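## Task

Use exactly 2 complete trigger pulls, each squeezed fully in and then let go, to spray the yellow sign on the cabinet door, with almost all of the spray landing on the sign. Aim at the sign's centre from roughly a hand's width away, because more distance makes spray miss. Spray appears as pale drops where it hits. Any spray beyond 2 pulls, on the sign or the door, counts against the result, and one whole extra pull means failure. Afterwards, put the bottle back upright in its original spot so that it stays there without the robot's help, then release it and move the hand away.

## Robot and tools

Robot: one six-joint arm with a five-finger right hand, acting in a physics simulation. Knocking anything off the table fails the task. Drops, slips, slams, hard hits and heavy pushes are penalized, and so is any arm stop.

Frames. Results report the hand point in the scene frame: origin on the table top under the arm base, +z up, +y to the left when looking along +x; position in metres, orientation as a wxyz quaternion, plus velocities. The hand point sits 0.05 m in front of the palm, where index pad and thumb tip meet in a pinch. Its own axes: +z along the straight fingers, +y out of the palm, +x across the palm toward the little finger. Straight fingers extend 0.06 to 0.07 m past it along +z. A wrist bracket on the little-finger side protrudes 0.03 m beyond the point along +y and 0.11 m across the palm, and can collide.

execute_actions takes "actions": a list holding at most one item, plus optional "pictures" (boolean). An empty list just returns the state. {"rows": [...], "steps": n} runs up to 15 control steps of 1/30 s (default 15); row k applies at step k and the last row repeats. {"steps": n} alone is a wait of up to 300 steps counted from the previous result, reply time included.

A row is 14 numbers, each in [-1, 1], in this order: dx, dy, dz, rx, ry, rz, little, ring, middle, index, thumb_bend, thumb_turn, force_limit, speed. The first six are an offset, not a pose: a target relative to the hand point pose in the latest result that showed it (or, before any such result in the scene, and for later calls within one reply, relative to where the robot is when the action begins). They are expressed in the hand point's own axes. 1.0 equals 0.6 m for dx, dy, dz and 180 degrees for the rotation vector rx, ry, rz. Every row in a call is measured from that same reference, not chained. All zeros drives back to the reference; it is not a hold. Each step, the command is clipped to 100 mm and 16 degrees from the measured pose, so large offsets need several calls.

Finger numbers are absolute targets: +1 open and straight, -1 curled shut. thumb_bend: +1 straight, -1 fully bent. thumb_turn: +1 beside the palm, -1 opposite the fingers. A pinch is roughly index -0.22, thumb_bend -0.75, thumb_turn -0.57. force_limit maps linearly from about 0 N (-1) to 10 N (+1) at the fingertip (15 N for the two thumb motors) and only stops closing. speed maps from nearly zero (-1) to full (+1); full travel at full speed is 0.6 s. Use speed -0.9 or lower for gentle grips. A motor moves only when its target changes by 0.01 or more, then locks when it arrives, reaches the force limit, or stalls. Resend the same numbers to keep a grip. With the thumb turned in front of the palm, the hand wraps objects 0.035 to 0.08 m wide. Pulling a trigger means closing the index (or fingers) fully onto it and then reopening.

move: {"target": one 14-number row as above, "speed": 0.002 to 0.5 m/s (default 0.25; turning up to twice that in rad/s), "stop_force": optional 9 to 40 N}. It drives a straight path toward the offset target over 0.5 to 10 s; hand numbers are sent at the start. With stop_force, the path halts when push against the motion rises that much, and the hand backs off 2 steps; use it only for slow, non-turning approaches and not when moving away from a contact. The result adds a move: line: done, contact, off_target, moving, held or fault, plus limits (paced = clipped, held = some steps blocked) and distance from target. The arm is stiff: aiming past a firm surface can fault.

wait: {"seconds": 0 to 10} lets time pass with nothing new sent. zoom_image: {"camera": "cam_high"|"cam_low"|"cam_wrist", "region": [x0, y0, x1, y1]} in pixels, at most 504 by 504. show_instructions shows the reference pages (a trigger spray bottle). finished_scene: {"scene": 1 or 2} ends that scene irreversibly and reports success; the next task appears.

Results: state line with pose and velocities; Wrist force and Wrist torque in end-effector axes (noise up to 2.4 N, offset up to 4 N, saturates near 50 N; "no reading" is harmless); hand_measured, hand_stopped_by, hand_load_n (a lost grip shows loads near 0), hand_force_limit, hand_speed; "Hand target"; "pose unreachable" and HELD mark blocked commands. Cameras: cam_high and cam_low 672x504, cam_wrist 504x504, with calibration given.

Faults: joint torque at its limit (wrist joints 24.3 N m, others 130 N m) or 150 N on the arm stops it for 10 s. Holding loads heats motors; MOTOR HOT at 70 °C, brakes at 85 °C.

Order: grasp the bottle upright, bring the nozzle about a hand's width from the sign centre, pull exactly the required count fully, return the bottle upright to its spot, open the hand, back away, then finish.

Each tool is called after "Emit:" in YAML: its name, and indented under it one key for each argument.

Reference images:

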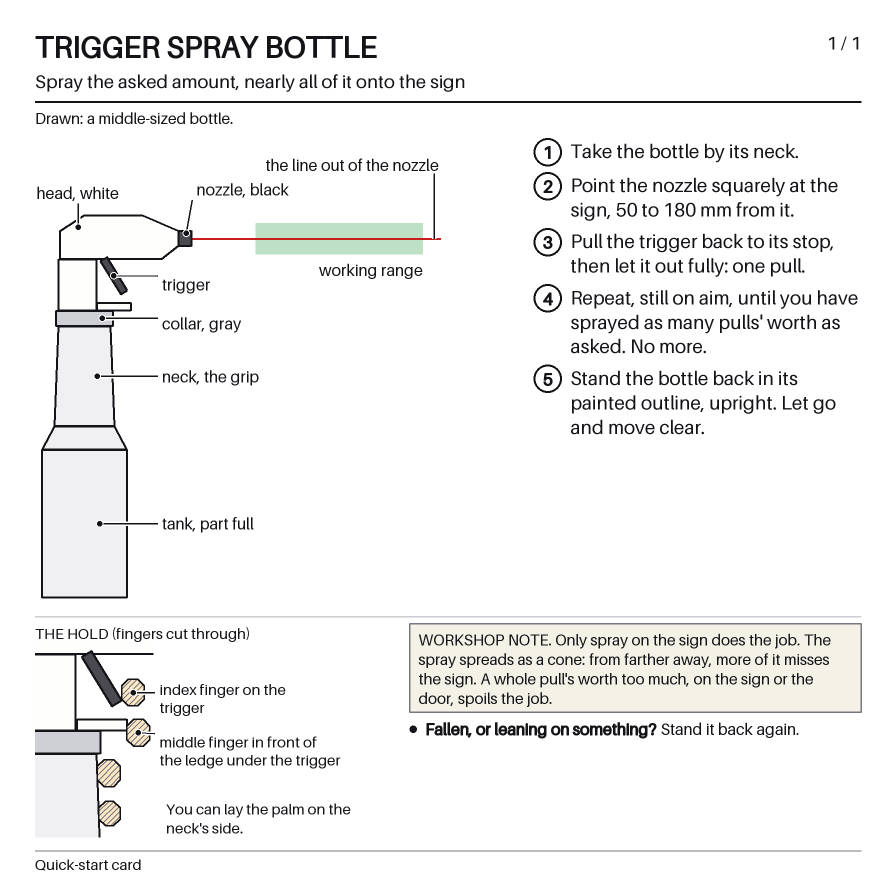

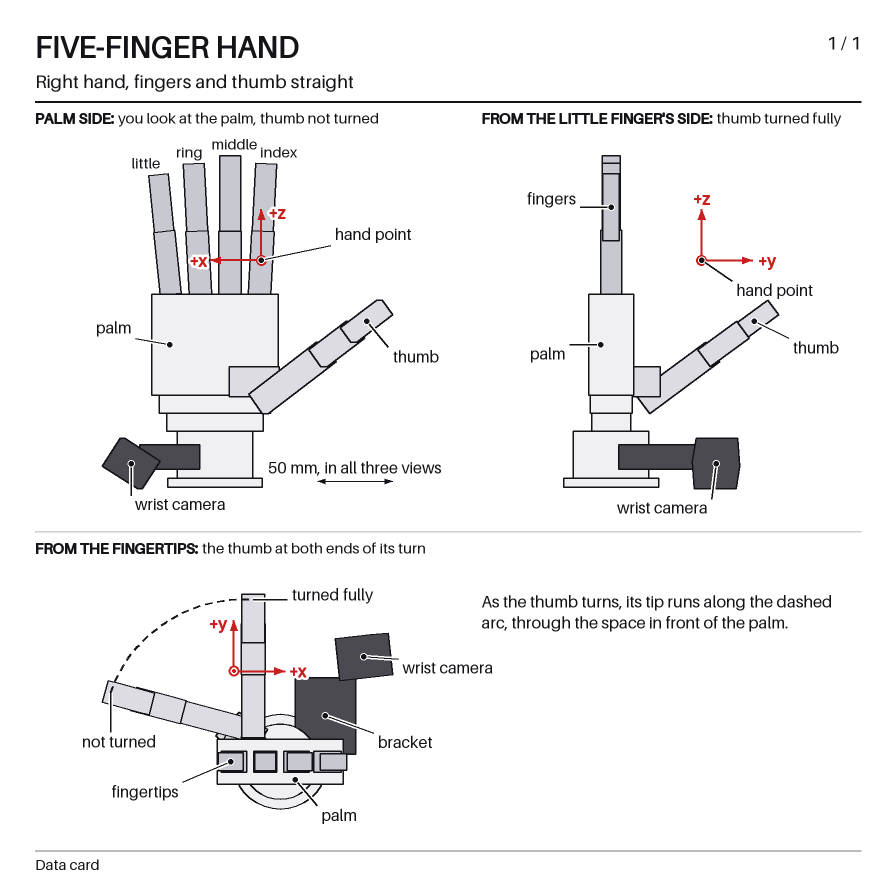

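## Session

Emit:
execute_actions:
  actions: []

Emit:
zoom_image:
  camera: "cam_high"
  region: [100,0,604,504]

Scene clock: 0.00 s of 6300.00 s.
end_effector_position=(+0.1996, -0.2101, +0.3087) hand_measured=(+1.000, +1.000, +1.000, +1.000, +1.000, +1.000) hand_load_n=(+0.0, +0.0, +0.0, +0.0, +0.0, +0.0) hand_stopped_by=(target, target, target, target, target, target) hand_force_limit=0.00 hand_speed=-0.80 end_effector_quat_wxyz=(-0.453, +0.477, +0.746, -0.099) end_effector_velocity=(+0.000, -0.000, +0.000) end_effector_angular_velocity=(-0.001, +0.000, -0.000)
Joint positions: [-0.868 -0.952  1.905  1.243  2.011 -1.378]
Joint velocities: [-0.    -0.    -0.     0.     0.     0.001]
Motor temperatures (°C, as the motors report them): [33 29 33 41 40 34]
Wrist force (N, on the end effector, along its own x y z axes, offset not removed): no reading
Wrist torque (N m, same axes, about the end effector's origin, offset not removed): no reading
Hand target: +0.200, -0.210, +0.309; -0.453, +0.477, +0.746, -0.099

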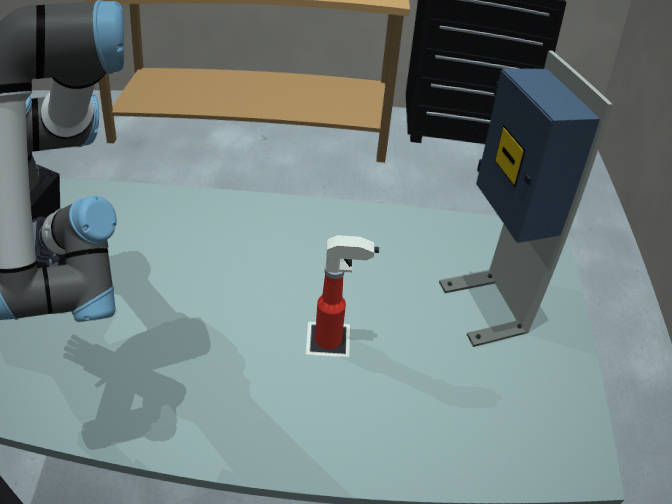

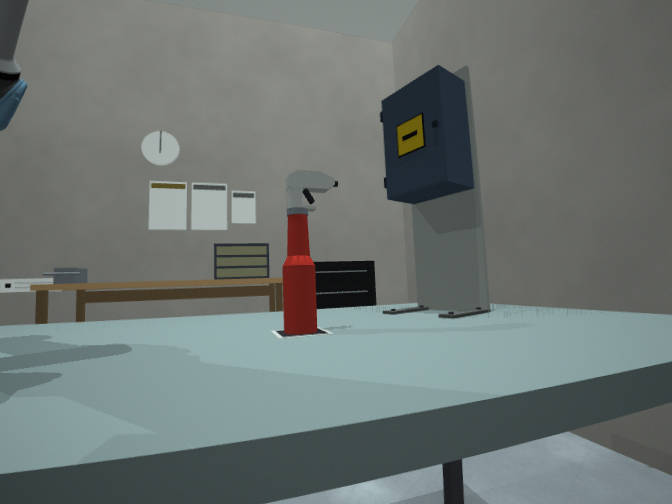

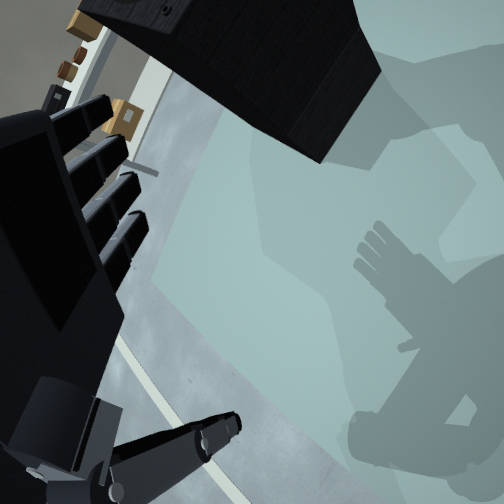

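Region (100, 0, 604, 504) of cam_high's 672x504 image, scaled by 1.000.

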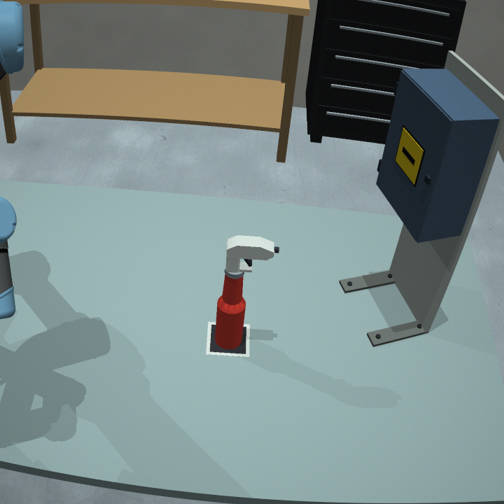

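Emit:
zoom_image:
  camera: "cam_high"
  region: [280,220,420,370]

Emit:
zoom_image:
  camera: "cam_low"
  region: [250,160,370,350]

Region (280, 220, 420, 370) of cam_high's 672x504 image, scaled by 3.360, with more detail than that image has; it fills the left 470 columns of this view, and the rest is white.

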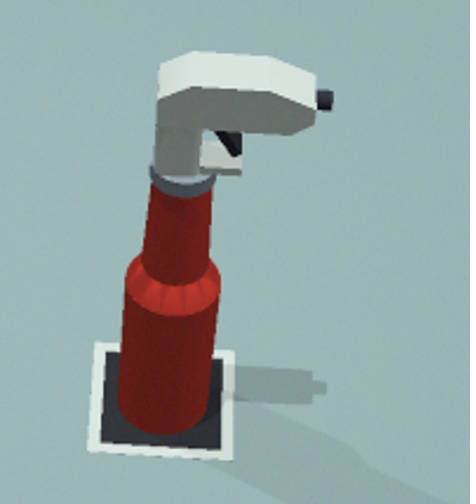

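Region (250, 160, 370, 350) of cam_low's 672x504 image, scaled by 2.653, with more detail than that image has; it fills the left 318 columns of this view, and the rest is white.

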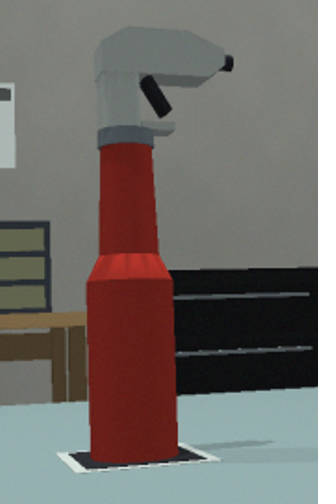

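Emit:
move:
  target: [-0.159,0.245,-0.53,-0.361,-0.752,-0.237,1,1,1,1,1,-1,0.5,0]

Scene clock: 19.33 s of 6300.00 s.
end_effector_position=(+0.5492, -0.2994, +0.3491) hand_measured=(+1.000, +1.000, +1.000, +1.000, +1.000, -1.000) hand_load_n=(+0.0, +0.0, +0.0, +0.0, +0.0, +0.0) hand_stopped_by=(target, target, target, target, target, target) hand_force_limit=0.50 hand_speed=0.00 end_effector_quat_wxyz=(+0.707, +0.000, +0.708, +0.001) end_effector_velocity=(+0.000, -0.000, -0.001) end_effector_angular_velocity=(+0.003, -0.013, +0.002)
Joint positions: [-0.973 -0.947  2.134 -1.712  0.445 -1.126]
Joint velocities: [ 0.003  0.012  0.001 -0.039  0.006  0.026]
Motor temperatures (°C, as the motors report them): [33 29 33 41 40 34]
Wrist force (N, on the end effector, along its own x y z axes, offset not removed): [-1.5 1.3 1.1]
Wrist torque (N m, same axes, about the end effector's origin, offset not removed): [0.05 0.20 -0.08]
Hand target: +0.549, -0.299, +0.349; +0.707, +0.000, +0.707, +0.001
Off the commanded pose: 0.000 m, 0 deg.
After step 90, 10.23 s passed at rest.
move: done
camera_calibration (this result's frames):
cam_wrist: T_world_to_cam=[[-0.0537719, 0.992316, 0.111431, 0.277592], [-0.52093, -0.12308, 0.844679, -0.0451573], [0.851904, -0.0126277, 0.523546, -0.524193], [0, 0, 0, 1]] pos_world=[0.437965, -0.287637, 0.28165]

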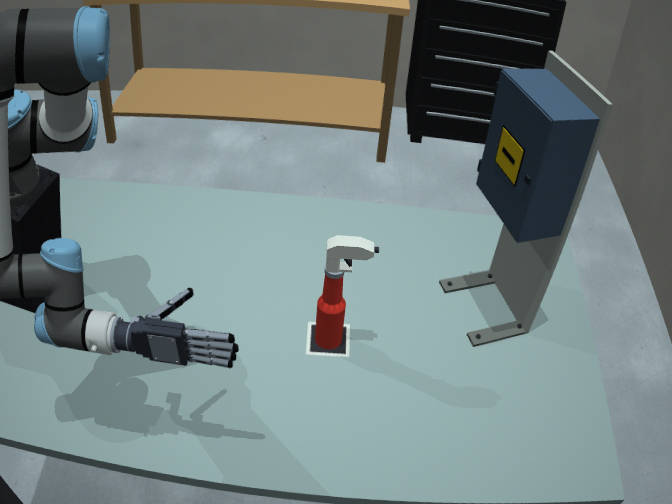

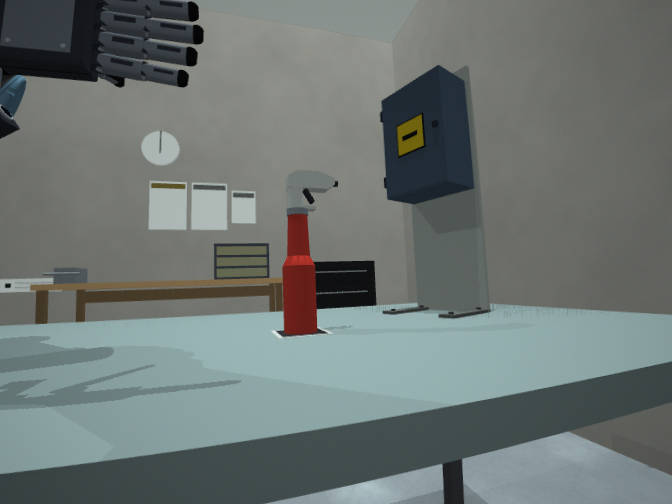

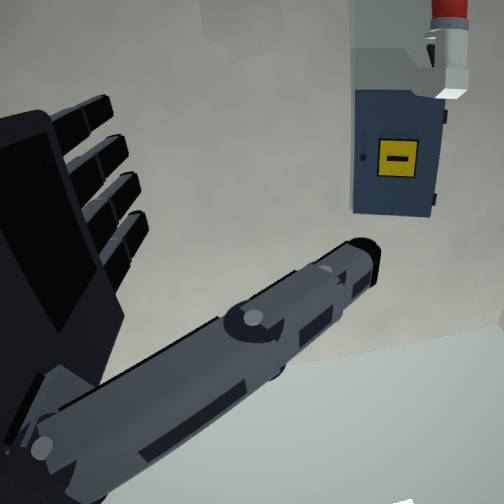

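Approach from behind: go to (0.63,-0.10,0.24).

Emit:
move:
  target: [0.182,0.333,0.135,0,0,0,1,1,1,1,1,-1,0.5,0]

Scene clock: 22.07 s of 6300.00 s.
end_effector_position=(+0.6297, -0.0996, +0.2401) hand_measured=(+1.000, +1.000, +1.000, +1.000, +1.000, -1.000) hand_load_n=(+0.0, +0.0, +0.0, +0.0, +0.0, +0.0) hand_stopped_by=(target, target, target, target, target, target) hand_force_limit=0.50 hand_speed=0.00 end_effector_quat_wxyz=(+0.707, +0.000, +0.708, +0.001) end_effector_velocity=(+0.001, +0.001, -0.001) end_effector_angular_velocity=(-0.001, -0.000, -0.001)
Joint positions: [-0.503 -0.725  2.134 -1.694  0.882 -1.424]
Joint velocities: [ 0.004  0.003 -0.003  0.001  0.005 -0.002]
Motor temperatures (°C, as the motors report them): [33 29 33 41 40 34]
Wrist force (N, on the end effector, along its own x y z axes, offset not removed): [0.6 1.8 -0.6]
Wrist torque (N m, same axes, about the end effector's origin, offset not removed): [0.33 -0.01 0.09]
Hand target: +0.630, -0.099, +0.240; +0.707, +0.000, +0.707, +0.001
Off the commanded pose: 0.000 m, 0 deg.
move: done
camera_calibration (this result's frames):
cam_wrist: T_world_to_cam=[[-0.0538008, 0.992296, 0.111596, 0.0957576], [-0.521127, -0.123233, 0.844535, 0.113577], [0.851782, -0.0127191, 0.523742, -0.533171], [0, 0, 0, 1]] pos_world=[0.518485, -0.0878049, 0.172638]

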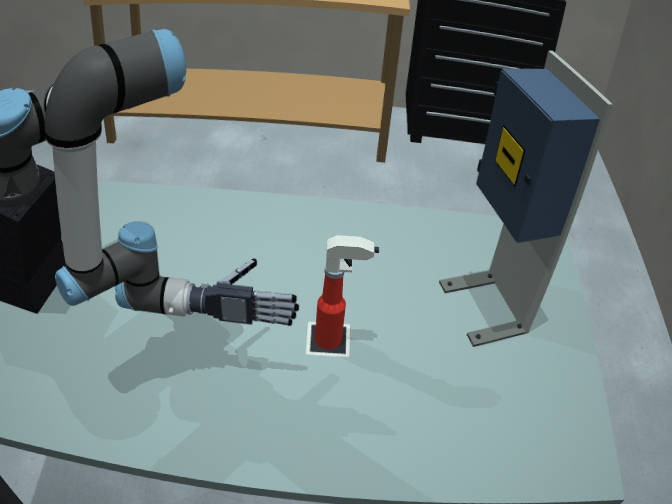

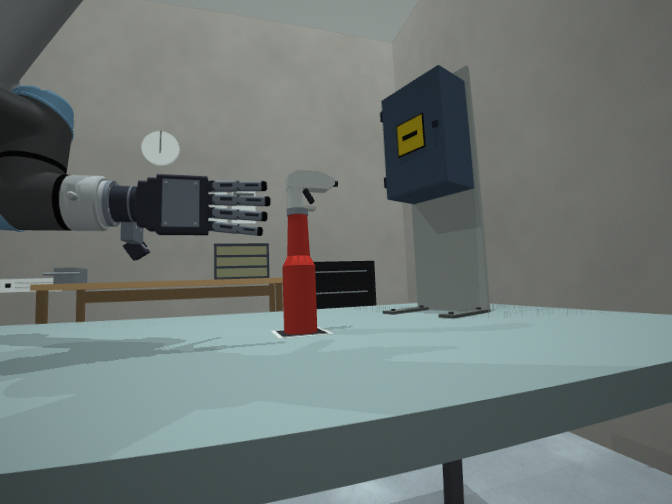

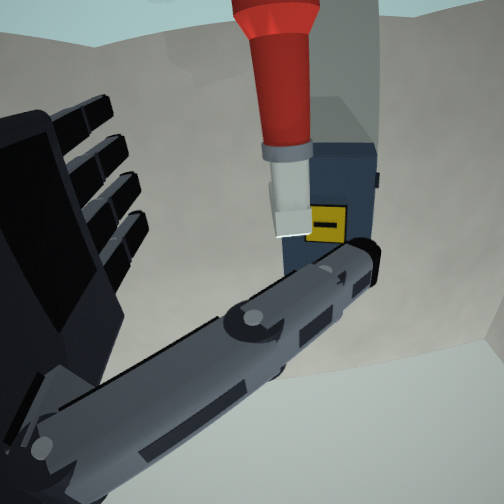

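Emit:
move:
  target: [-0.023,0.09,0.1,0,0,0,1,1,1,1,1,-1,0.5,0]

Emit:
move:
  target: [0,0.01,0.15,0,0,0,1,1,1,1,1,-1,0.5,0]
  speed: 0.08

Emit:
zoom_image:
  camera: "cam_low"
  region: [230,140,370,260]

Emit:
zoom_image:
  camera: "cam_high"
  region: [260,200,400,320]

Scene clock: 29.27 s of 6300.00 s.
end_effector_position=(+0.6895, -0.0456, +0.2538) hand_measured=(+1.000, +1.000, +1.000, +1.000, +1.000, -1.000) hand_load_n=(+0.0, +0.0, +0.0, +0.0, +0.0, +0.0) hand_stopped_by=(target, target, target, target, target, target) hand_force_limit=0.50 hand_speed=0.00 end_effector_quat_wxyz=(+0.707, +0.000, +0.707, +0.001) end_effector_velocity=(+0.002, +0.001, +0.000) end_effector_angular_velocity=(+0.000, -0.000, +0.000)
Joint positions: [-0.324 -0.766  2.037 -1.523  1.055 -1.481]
Joint velocities: [ 0.004 -0.    -0.004  0.005  0.004 -0.001]
Motor temperatures (°C, as the motors report them): [33 29 33 41 40 34]
Wrist force (N, on the end effector, along its own x y z axes, offset not removed): [-1.3 -1.7 -0.5]
Wrist torque (N m, same axes, about the end effector's origin, offset not removed): [-0.21 0.25 -0.05]
Hand target: +0.690, -0.046, +0.254; +0.707, +0.000, +0.707, +0.001
Off the commanded pose: 0.000 m, 0 deg.
After step 90, 3.23 s passed at rest.
move: done
camera_calibration (this result's frames):
cam_wrist: T_world_to_cam=[[-0.0538452, 0.992282, 0.111702, 0.0439261], [-0.521227, -0.123345, 0.844458, 0.13987], [0.851718, -0.012752, 0.523845, -0.590602], [0, 0, 0, 1]] pos_world=[0.578295, -0.0338661, 0.186363]

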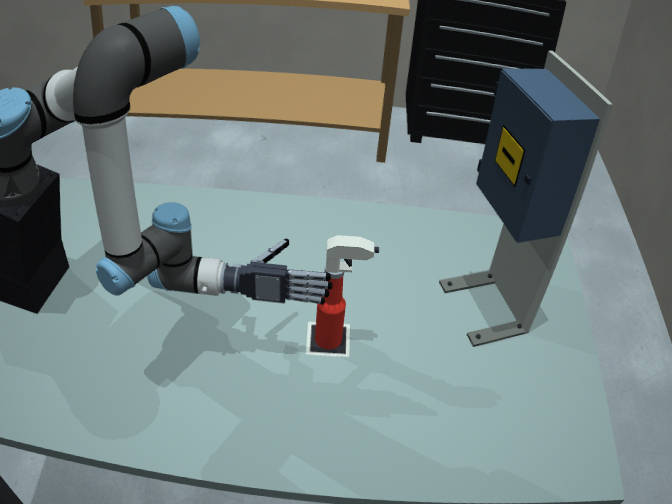

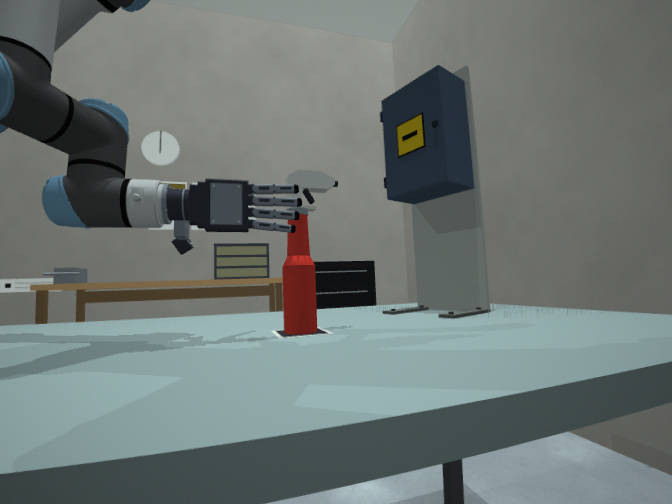

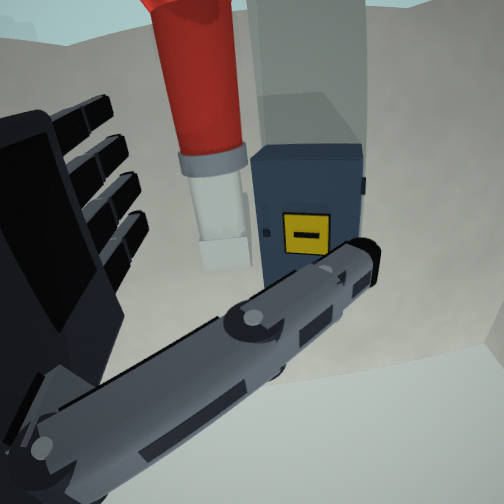

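Scene clock: 30.83 s of 6300.00 s.
end_effector_position=(+0.7793, -0.0396, +0.2537) hand_measured=(+1.000, +1.000, +1.000, +1.000, +1.000, -1.000) hand_load_n=(+0.0, +0.0, +0.0, +0.0, +0.0, +0.0) hand_stopped_by=(target, target, target, target, target, target) hand_force_limit=0.50 hand_speed=0.00 end_effector_quat_wxyz=(+0.707, +0.000, +0.707, +0.001) end_effector_velocity=(+0.002, +0.000, -0.000) end_effector_angular_velocity=(-0.002, -0.001, +0.000)
Joint positions: [-0.23  -0.723  1.782 -1.299  1.146 -1.507]
Joint velocities: [ 0.002  0.002 -0.007  0.004  0.002 -0.002]
Motor temperatures (°C, as the motors report them): [33 29 33 41 40 34]
Wrist force (N, on the end effector, along its own x y z axes, offset not removed): [-1.3 -1.2 0.2]
Wrist torque (N m, same axes, about the end effector's origin, offset not removed): [-0.32 0.11 -0.08]
Hand target: +0.779, -0.040, +0.254; +0.707, +0.000, +0.707, +0.001
Off the commanded pose: 0.000 m, 0 deg.
move: done
camera_calibration (this result's frames):
cam_wrist: T_world_to_cam=[[-0.0538336, 0.992275, 0.111767, 0.0427247], [-0.521262, -0.123394, 0.844429, 0.187585], [0.851697, -0.0128012, 0.523878, -0.666925], [0, 0, 0, 1]] pos_world=[0.668099, -0.0277853, 0.18621]

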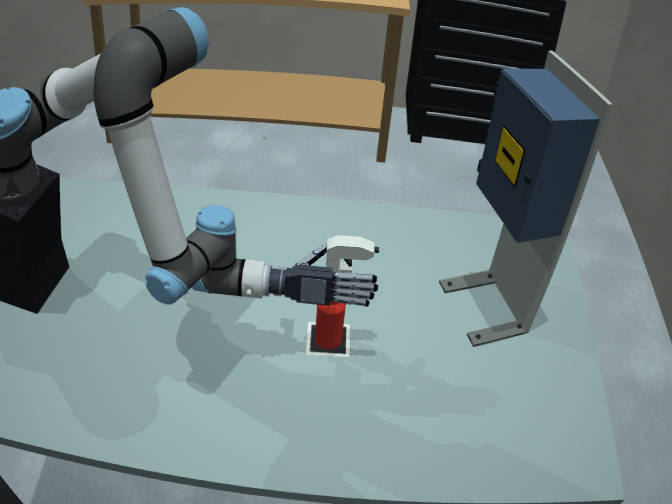

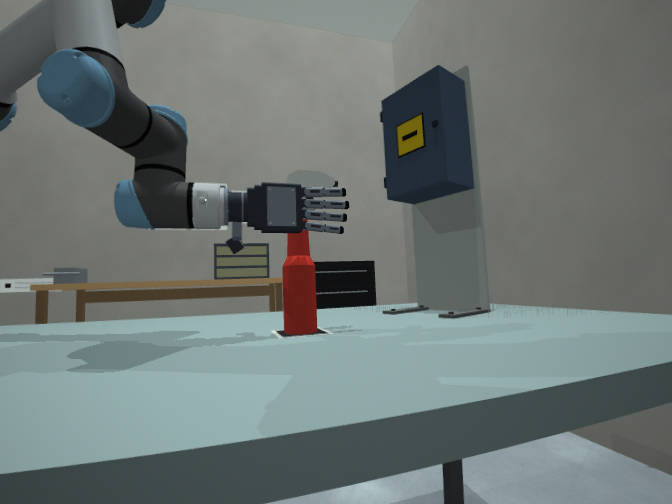

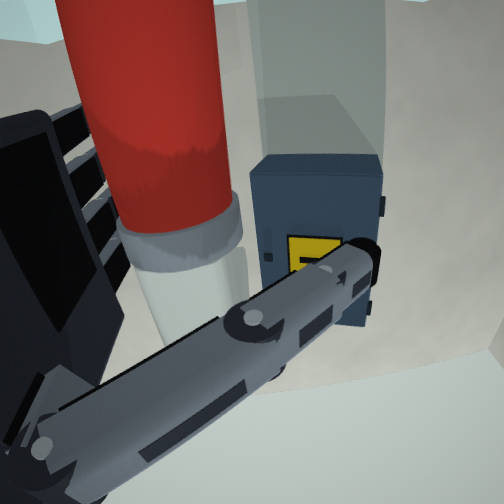

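Region (230, 140, 370, 260) of cam_low's 672x504 image, scaled by 3.600, with more detail than that image has; it fills the top 432 rows of this view, and the rest is white.

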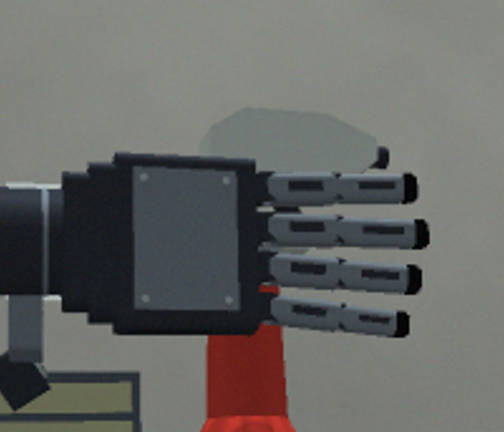

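Region (260, 200, 400, 320) of cam_high's 672x504 image, scaled by 3.600, with more detail than that image has; it fills the top 432 rows of this view, and the rest is white.

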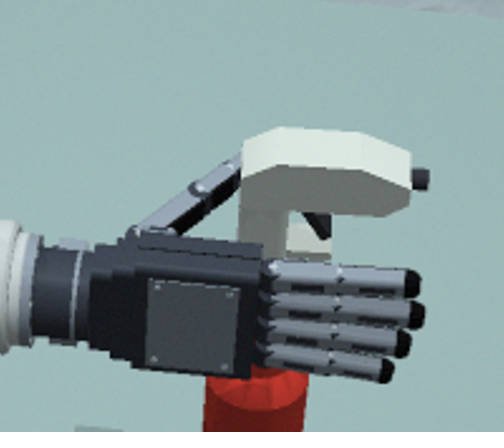

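Emit:
move:
  target: [-0.004,0.024,0.04,0,0,0,1,1,1,1,1,-1,0.5,0]
  speed: 0.03

Emit:
move:
  target: [0,0,0,0,0,0,-1,-1,-1,0.5,-1,-1,0.6,-0.5]

Emit:
zoom_image:
  camera: "cam_low"
  region: [230,140,370,260]

Emit:
zoom_image:
  camera: "cam_high"
  region: [260,200,400,320]

Scene clock: 38.10 s of 6300.00 s.
end_effector_position=(+0.8031, -0.0252, +0.2561) hand_measured=(+1.000, +1.000, +1.000, +1.000, +1.000, -1.000) hand_load_n=(+0.0, +0.0, +0.0, +0.0, +0.0, +0.0) hand_stopped_by=(target, target, target, target, target, target) hand_force_limit=0.50 hand_speed=0.00 end_effector_quat_wxyz=(+0.707, +0.000, +0.707, +0.001) end_effector_velocity=(+0.002, +0.001, +0.000) end_effector_angular_velocity=(-0.000, +0.000, +0.000)
Joint positions: [-0.189 -0.711  1.717 -1.242  1.186 -1.518]
Joint velocities: [ 0.003  0.001 -0.005  0.004  0.003 -0.001]
Motor temperatures (°C, as the motors report them): [33 29 33 41 40 34]
Wrist force (N, on the end effector, along its own x y z axes, offset not removed): [0.1 -1.6 -0.6]
Wrist torque (N m, same axes, about the end effector's origin, offset not removed): [-0.24 0.03 0.03]
Hand target: +0.803, -0.025, +0.256; +0.707, +0.000, +0.707, +0.001
Off the commanded pose: 0.000 m, 0 deg.
After step 90, 3.00 s passed at rest.
move: done
camera_calibration (this result's frames):
cam_wrist: T_world_to_cam=[[-0.0538328, 0.992272, 0.111794, 0.0295189], [-0.521279, -0.123416, 0.844415, 0.199799], [0.851687, -0.0128184, 0.523894, -0.688269], [0, 0, 0, 1]] pos_world=[0.69193, -0.0134549, 0.188566]

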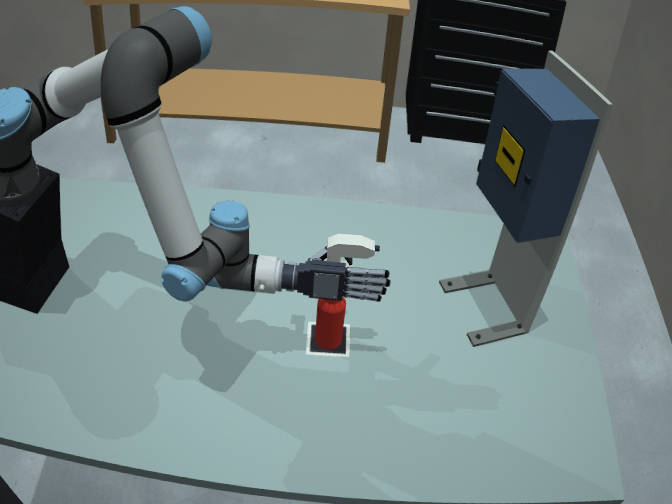

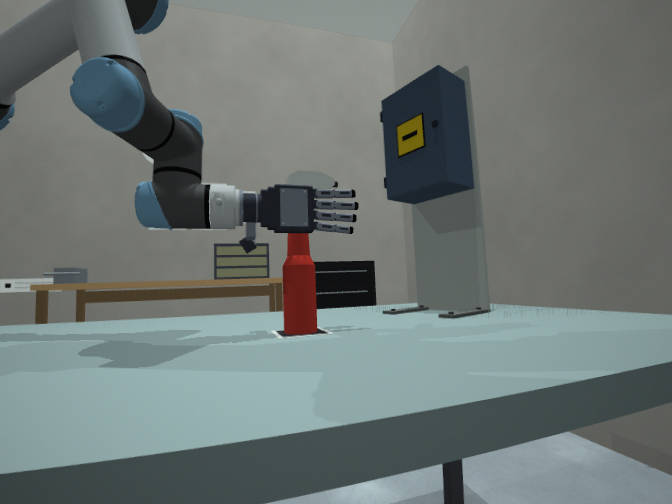

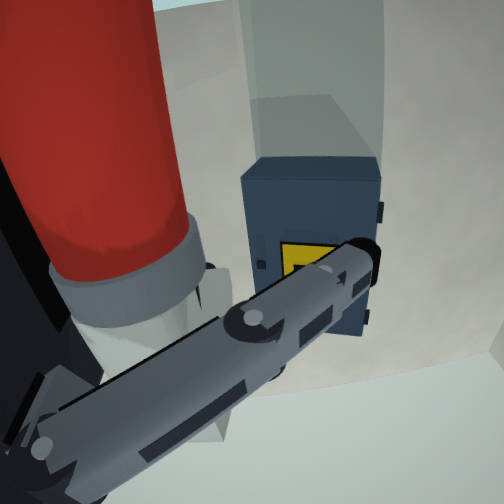

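Scene clock: 40.53 s of 6300.00 s.
end_effector_position=(+0.8031, -0.0252, +0.2561) hand_measured=(-0.786, -0.764, -0.438, +0.500, -0.068, -1.000) hand_load_n=(+11.5, +11.0, +10.0, +0.0, +11.5, +6.0) hand_stopped_by=(force, force, force, target, force, target) hand_force_limit=0.60 hand_speed=-0.50 end_effector_quat_wxyz=(+0.707, +0.000, +0.707, +0.001) end_effector_velocity=(-0.001, -0.000, -0.000) end_effector_angular_velocity=(+0.000, +0.001, -0.000)
Joint positions: [-0.189 -0.711  1.717 -1.242  1.186 -1.518]
Joint velocities: [-0.    -0.     0.001 -0.    -0.    -0.   ]
Motor temperatures (°C, as the motors report them): [33 29 33 41 40 34]
Wrist force (N, on the end effector, along its own x y z axes, offset not removed): [-4.7 2.1 -0.3]
Wrist torque (N m, same axes, about the end effector's origin, offset not removed): [0.27 -0.15 -0.07]
Hand target: +0.803, -0.025, +0.256; +0.707, +0.000, +0.707, +0.001
Off the commanded pose: 0.000 m, 0 deg.
move: done
camera_calibration (this result's frames):
cam_wrist: T_world_to_cam=[[-0.0538372, 0.992277, 0.111748, 0.0295372], [-0.521322, -0.123379, 0.844394, 0.19983], [0.85166, -0.012797, 0.523938, -0.688264], [0, 0, 0, 1]] pos_world=[0.691933, -0.0134619, 0.188572]

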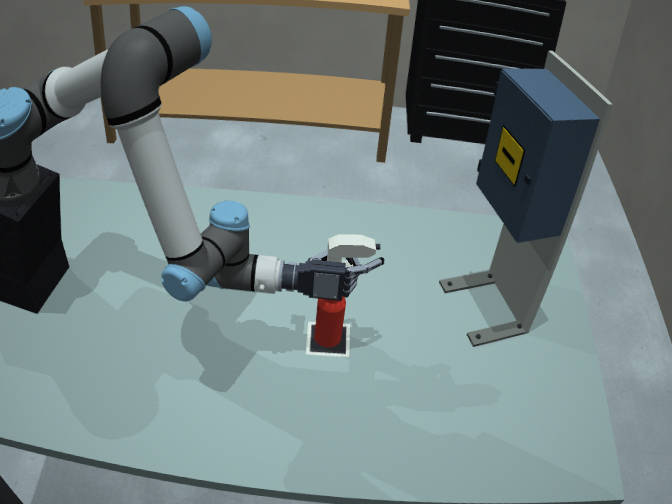

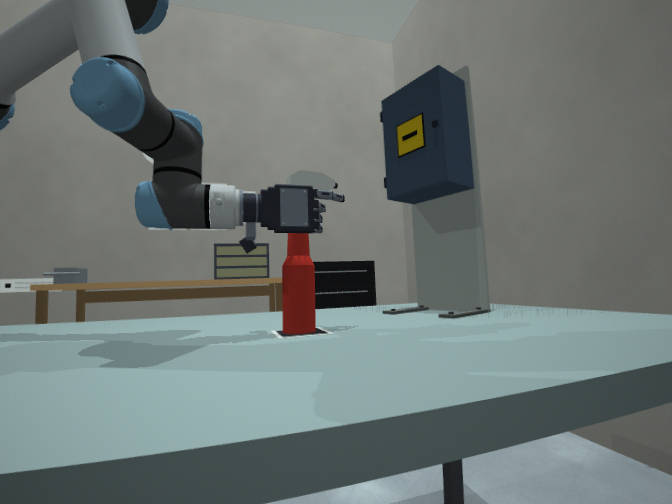

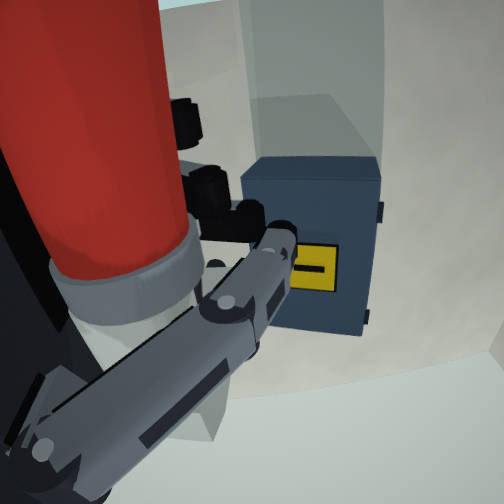

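Region (230, 140, 370, 260) of cam_low's 672x504 image, scaled by 3.600, with more detail than that image has; it fills the top 432 rows of this view, and the rest is white.

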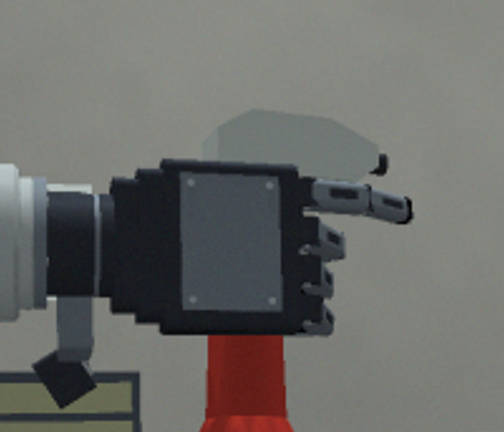

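Region (260, 200, 400, 320) of cam_high's 672x504 image, scaled by 3.600, with more detail than that image has; it fills the top 432 rows of this view, and the rest is white.

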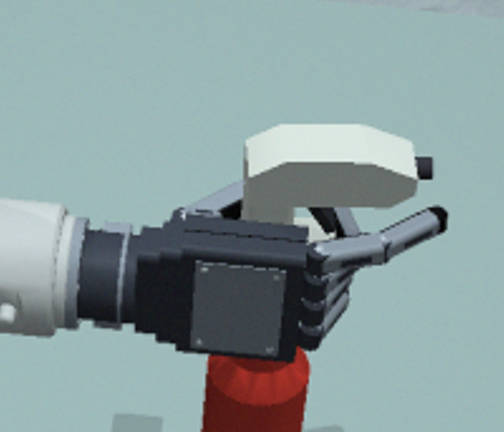

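Emit:
move:
  target: [-0.33,0.112,0.261,-0.072,0,0,-1,-1,-1,0.5,-1,-1,0.6,-0.5]
  speed: 0.12

Emit:
zoom_image:
  camera: "cam_low"
  region: [310,90,450,250]

Emit:
zoom_image:
  camera: "cam_high"
  region: [390,110,550,230]

Scene clock: 49.77 s of 6300.00 s.
end_effector_position=(+0.9599, +0.0419, +0.4537) hand_measured=(-0.786, -0.764, -0.438, +0.500, -0.068, -1.000) hand_load_n=(+9.0, +10.5, +10.5, +0.0, +11.5, +6.5) hand_stopped_by=(force, force, force, target, force, target) hand_force_limit=0.60 hand_speed=-0.50 end_effector_quat_wxyz=(+0.702, -0.079, +0.703, +0.081) end_effector_velocity=(+0.002, +0.001, +0.001) end_effector_angular_velocity=(+0.000, +0.000, +0.002)
Joint positions: [-0.088 -0.815  1.158 -0.579  1.058 -1.539]
Joint velocities: [ 0.001  0.002 -0.009  0.007 -0.001 -0.   ]
Motor temperatures (°C, as the motors report them): [33 29 33 41 40 34]
Wrist force (N, on the end effector, along its own x y z axes, offset not removed): [0.6 0.0 -0.3]
Wrist torque (N m, same axes, about the end effector's origin, offset not removed): [0.03 0.14 -0.08]
Hand target: +0.960, +0.042, +0.454; +0.702, -0.079, +0.703, +0.081
Off the commanded pose: 0.000 m, 0 deg.
After step 90, 3.57 s passed at rest.
move: done
camera_calibration (this result's frames):
cam_wrist: T_world_to_cam=[[-0.274833, 0.954945, 0.11201, 0.162842], [-0.480562, -0.23733, 0.844236, 0.0887156], [0.832783, 0.178196, 0.524136, -0.914408], [0, 0, 0, 1]] pos_world=[0.848891, 0.0284934, 0.386138]

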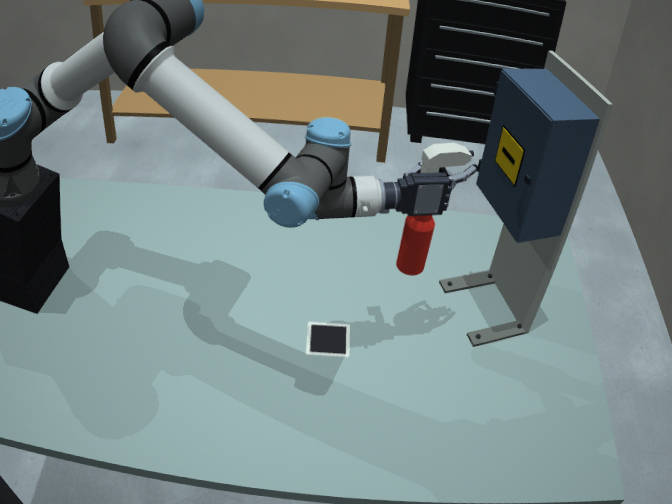

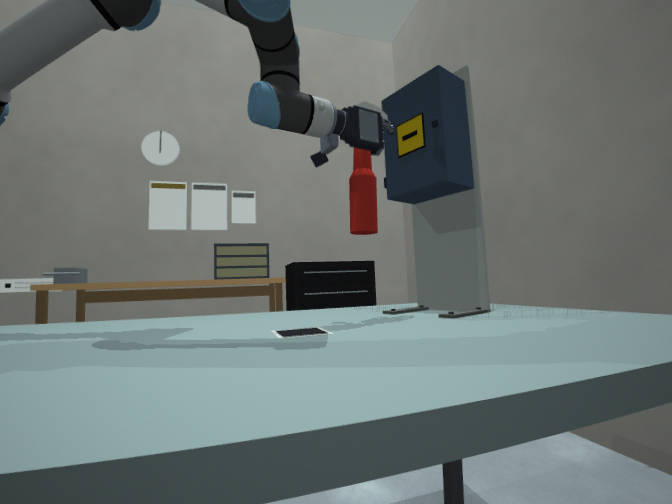

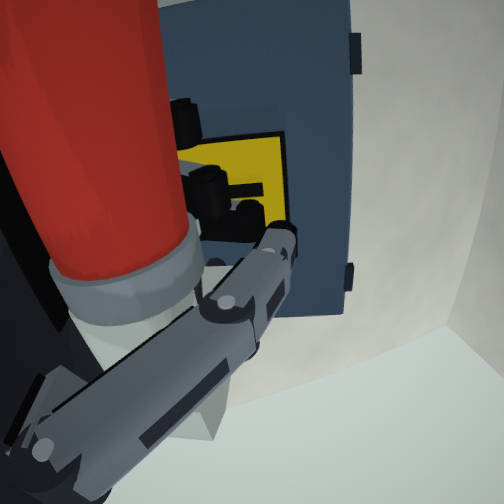

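Region (310, 90, 450, 250) of cam_low's 672x504 image, scaled by 3.150, with more detail than that image has; it fills the left 441 columns of this view, and the rest is white.

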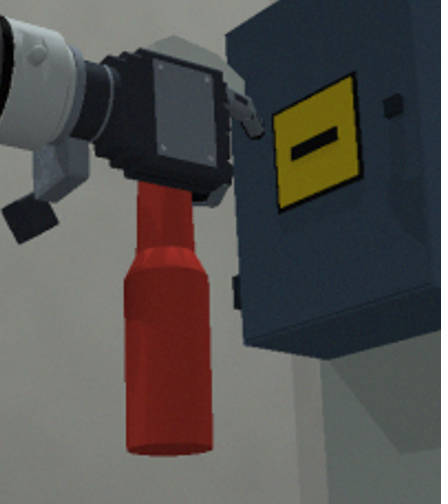

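Region (390, 110, 550, 230) of cam_high's 672x504 image, scaled by 3.150, with more detail than that image has; it fills the top 378 rows of this view, and the rest is white.

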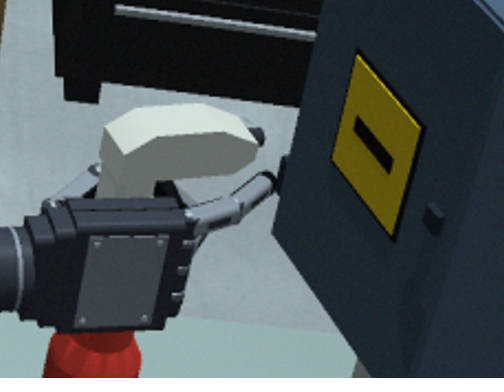

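Emit:
move:
  target: [0.03,0,0,0,0,0,-1,-1,-1,0.5,-1,-1,0.6,-0.5]
  speed: 0.05

Emit:
move:
  target: [0,0,0,0,0,0,-1,-1,-1,-1,-1,-1,1,-0.4]

Emit:
zoom_image:
  camera: "cam_high"
  region: [390,110,550,230]

Scene clock: 54.00 s of 6300.00 s.
end_effector_position=(+0.9598, +0.0419, +0.4359) hand_measured=(-0.786, -0.764, -0.438, +0.500, -0.068, -1.000) hand_load_n=(+9.0, +10.5, +10.5, +0.0, +11.5, +6.5) hand_stopped_by=(force, force, force, target, force, target) hand_force_limit=0.60 hand_speed=-0.50 end_effector_quat_wxyz=(+0.702, -0.079, +0.703, +0.081) end_effector_velocity=(+0.000, +0.000, -0.001) end_effector_angular_velocity=(-0.001, -0.002, +0.000)
Joint positions: [-0.087 -0.789  1.16  -0.606  1.059 -1.539]
Joint velocities: [ 0.001  0.003 -0.001 -0.003  0.001 -0.001]
Motor temperatures (°C, as the motors report them): [33 29 33 41 40 34]
Wrist force (N, on the end effector, along its own x y z axes, offset not removed): [2.0 -0.6 0.6]
Wrist torque (N m, same axes, about the end effector's origin, offset not removed): [-0.17 -0.01 0.05]
Hand target: +0.960, +0.042, +0.436; +0.702, -0.079, +0.703, +0.081
Off the commanded pose: 0.000 m, 0 deg.
After step 90, 0.43 s passed at rest.
move: done
camera_calibration (this result's frames):
cam_wrist: T_world_to_cam=[[-0.274835, 0.954948, 0.111982, 0.164823], [-0.480559, -0.237306, 0.844245, 0.103708], [0.832784, 0.178214, 0.524129, -0.90506], [0, 0, 0, 1]] pos_world=[0.848856, 0.0285079, 0.368356]

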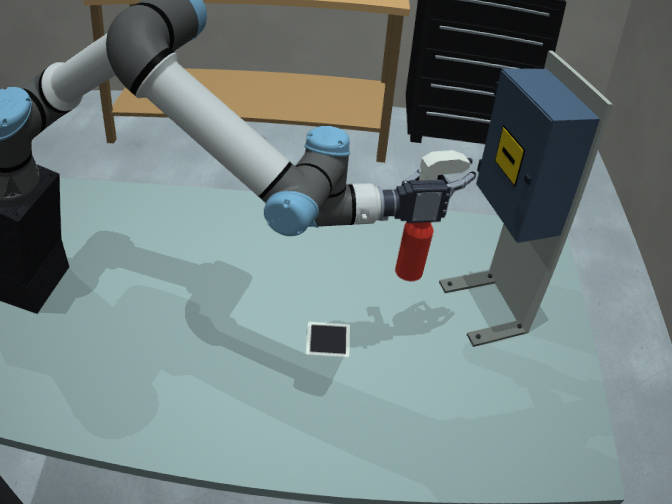

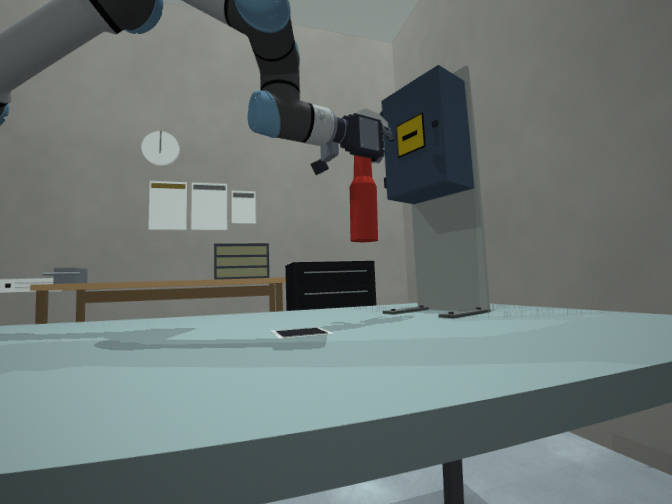

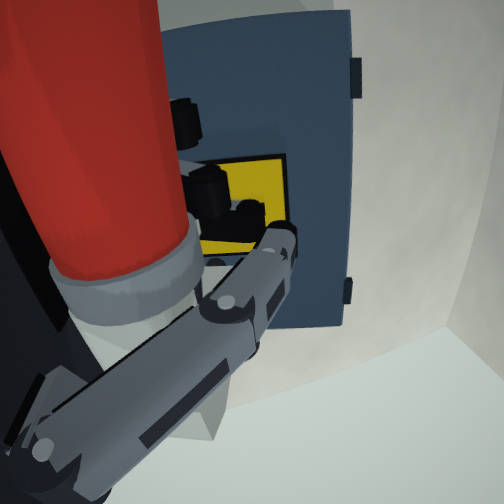

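Scene clock: 55.60 s of 6300.00 s.
end_effector_position=(+0.9598, +0.0419, +0.4359) hand_measured=(-0.786, -0.764, -0.438, -0.814, -0.068, -1.000) hand_load_n=(+10.5, +10.0, +10.0, +10.5, +11.0, +6.5) hand_stopped_by=(force, force, force, force, force, target) hand_force_limit=1.00 hand_speed=-0.40 end_effector_quat_wxyz=(+0.702, -0.079, +0.703, +0.081) end_effector_velocity=(-0.000, +0.001, -0.000) end_effector_angular_velocity=(+0.001, +0.001, +0.000)
Joint positions: [-0.087 -0.789  1.16  -0.606  1.059 -1.539]
Joint velocities: [ 0.001 -0.     0.     0.     0.     0.001]
Motor temperatures (°C, as the motors report them): [33 29 33 41 40 34]
Wrist force (N, on the end effector, along its own x y z axes, offset not removed): [0.7 0.3 1.7]
Wrist torque (N m, same axes, about the end effector's origin, offset not removed): [-0.12 0.02 0.01]
Hand target: +0.960, +0.042, +0.436; +0.702, -0.079, +0.703, +0.081
Off the commanded pose: 0.000 m, 0 deg.
move: done
camera_calibration (this result's frames):
cam_wrist: T_world_to_cam=[[-0.274834, 0.954948, 0.111984, 0.164819], [-0.480558, -0.237306, 0.844245, 0.103706], [0.832785, 0.178213, 0.524128, -0.905061], [0, 0, 0, 1]] pos_world=[0.848856, 0.02851, 0.368357]

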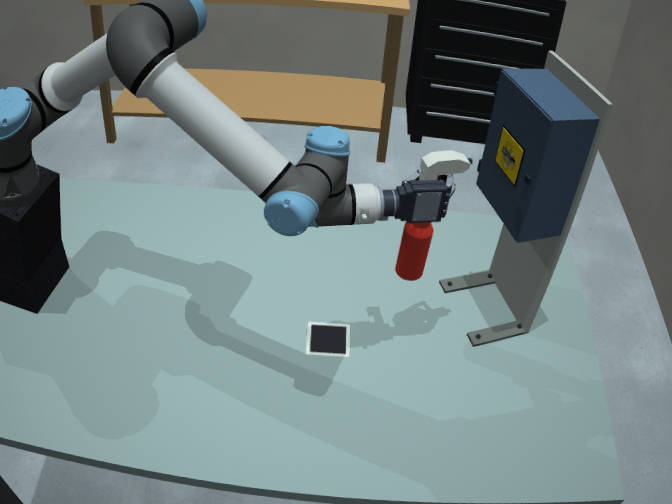

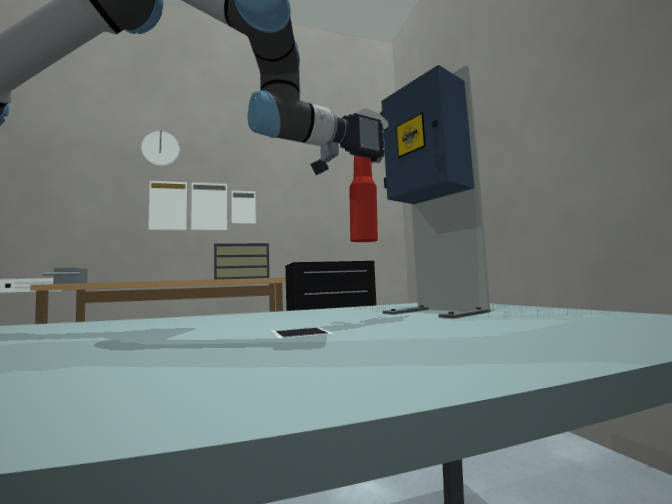

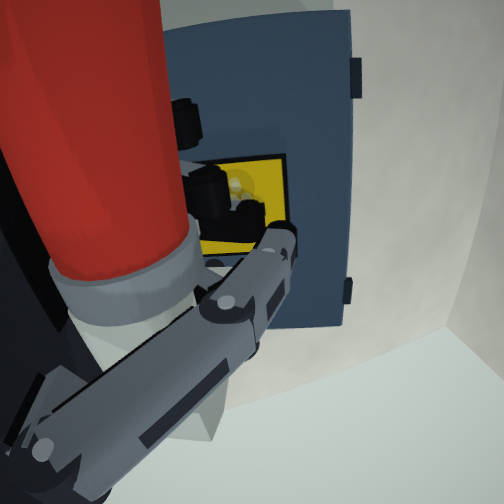

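Region (390, 110, 550, 230) of cam_high's 672x504 image, scaled by 3.150, with more detail than that image has; it fills the top 378 rows of this view, and the rest is white.

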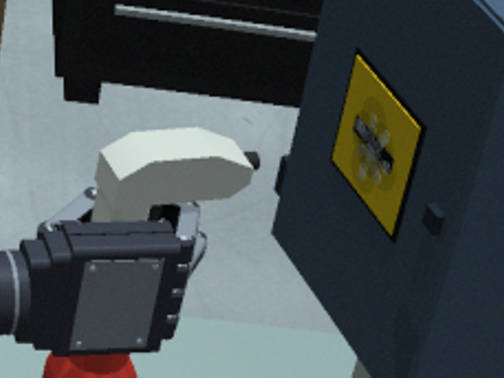

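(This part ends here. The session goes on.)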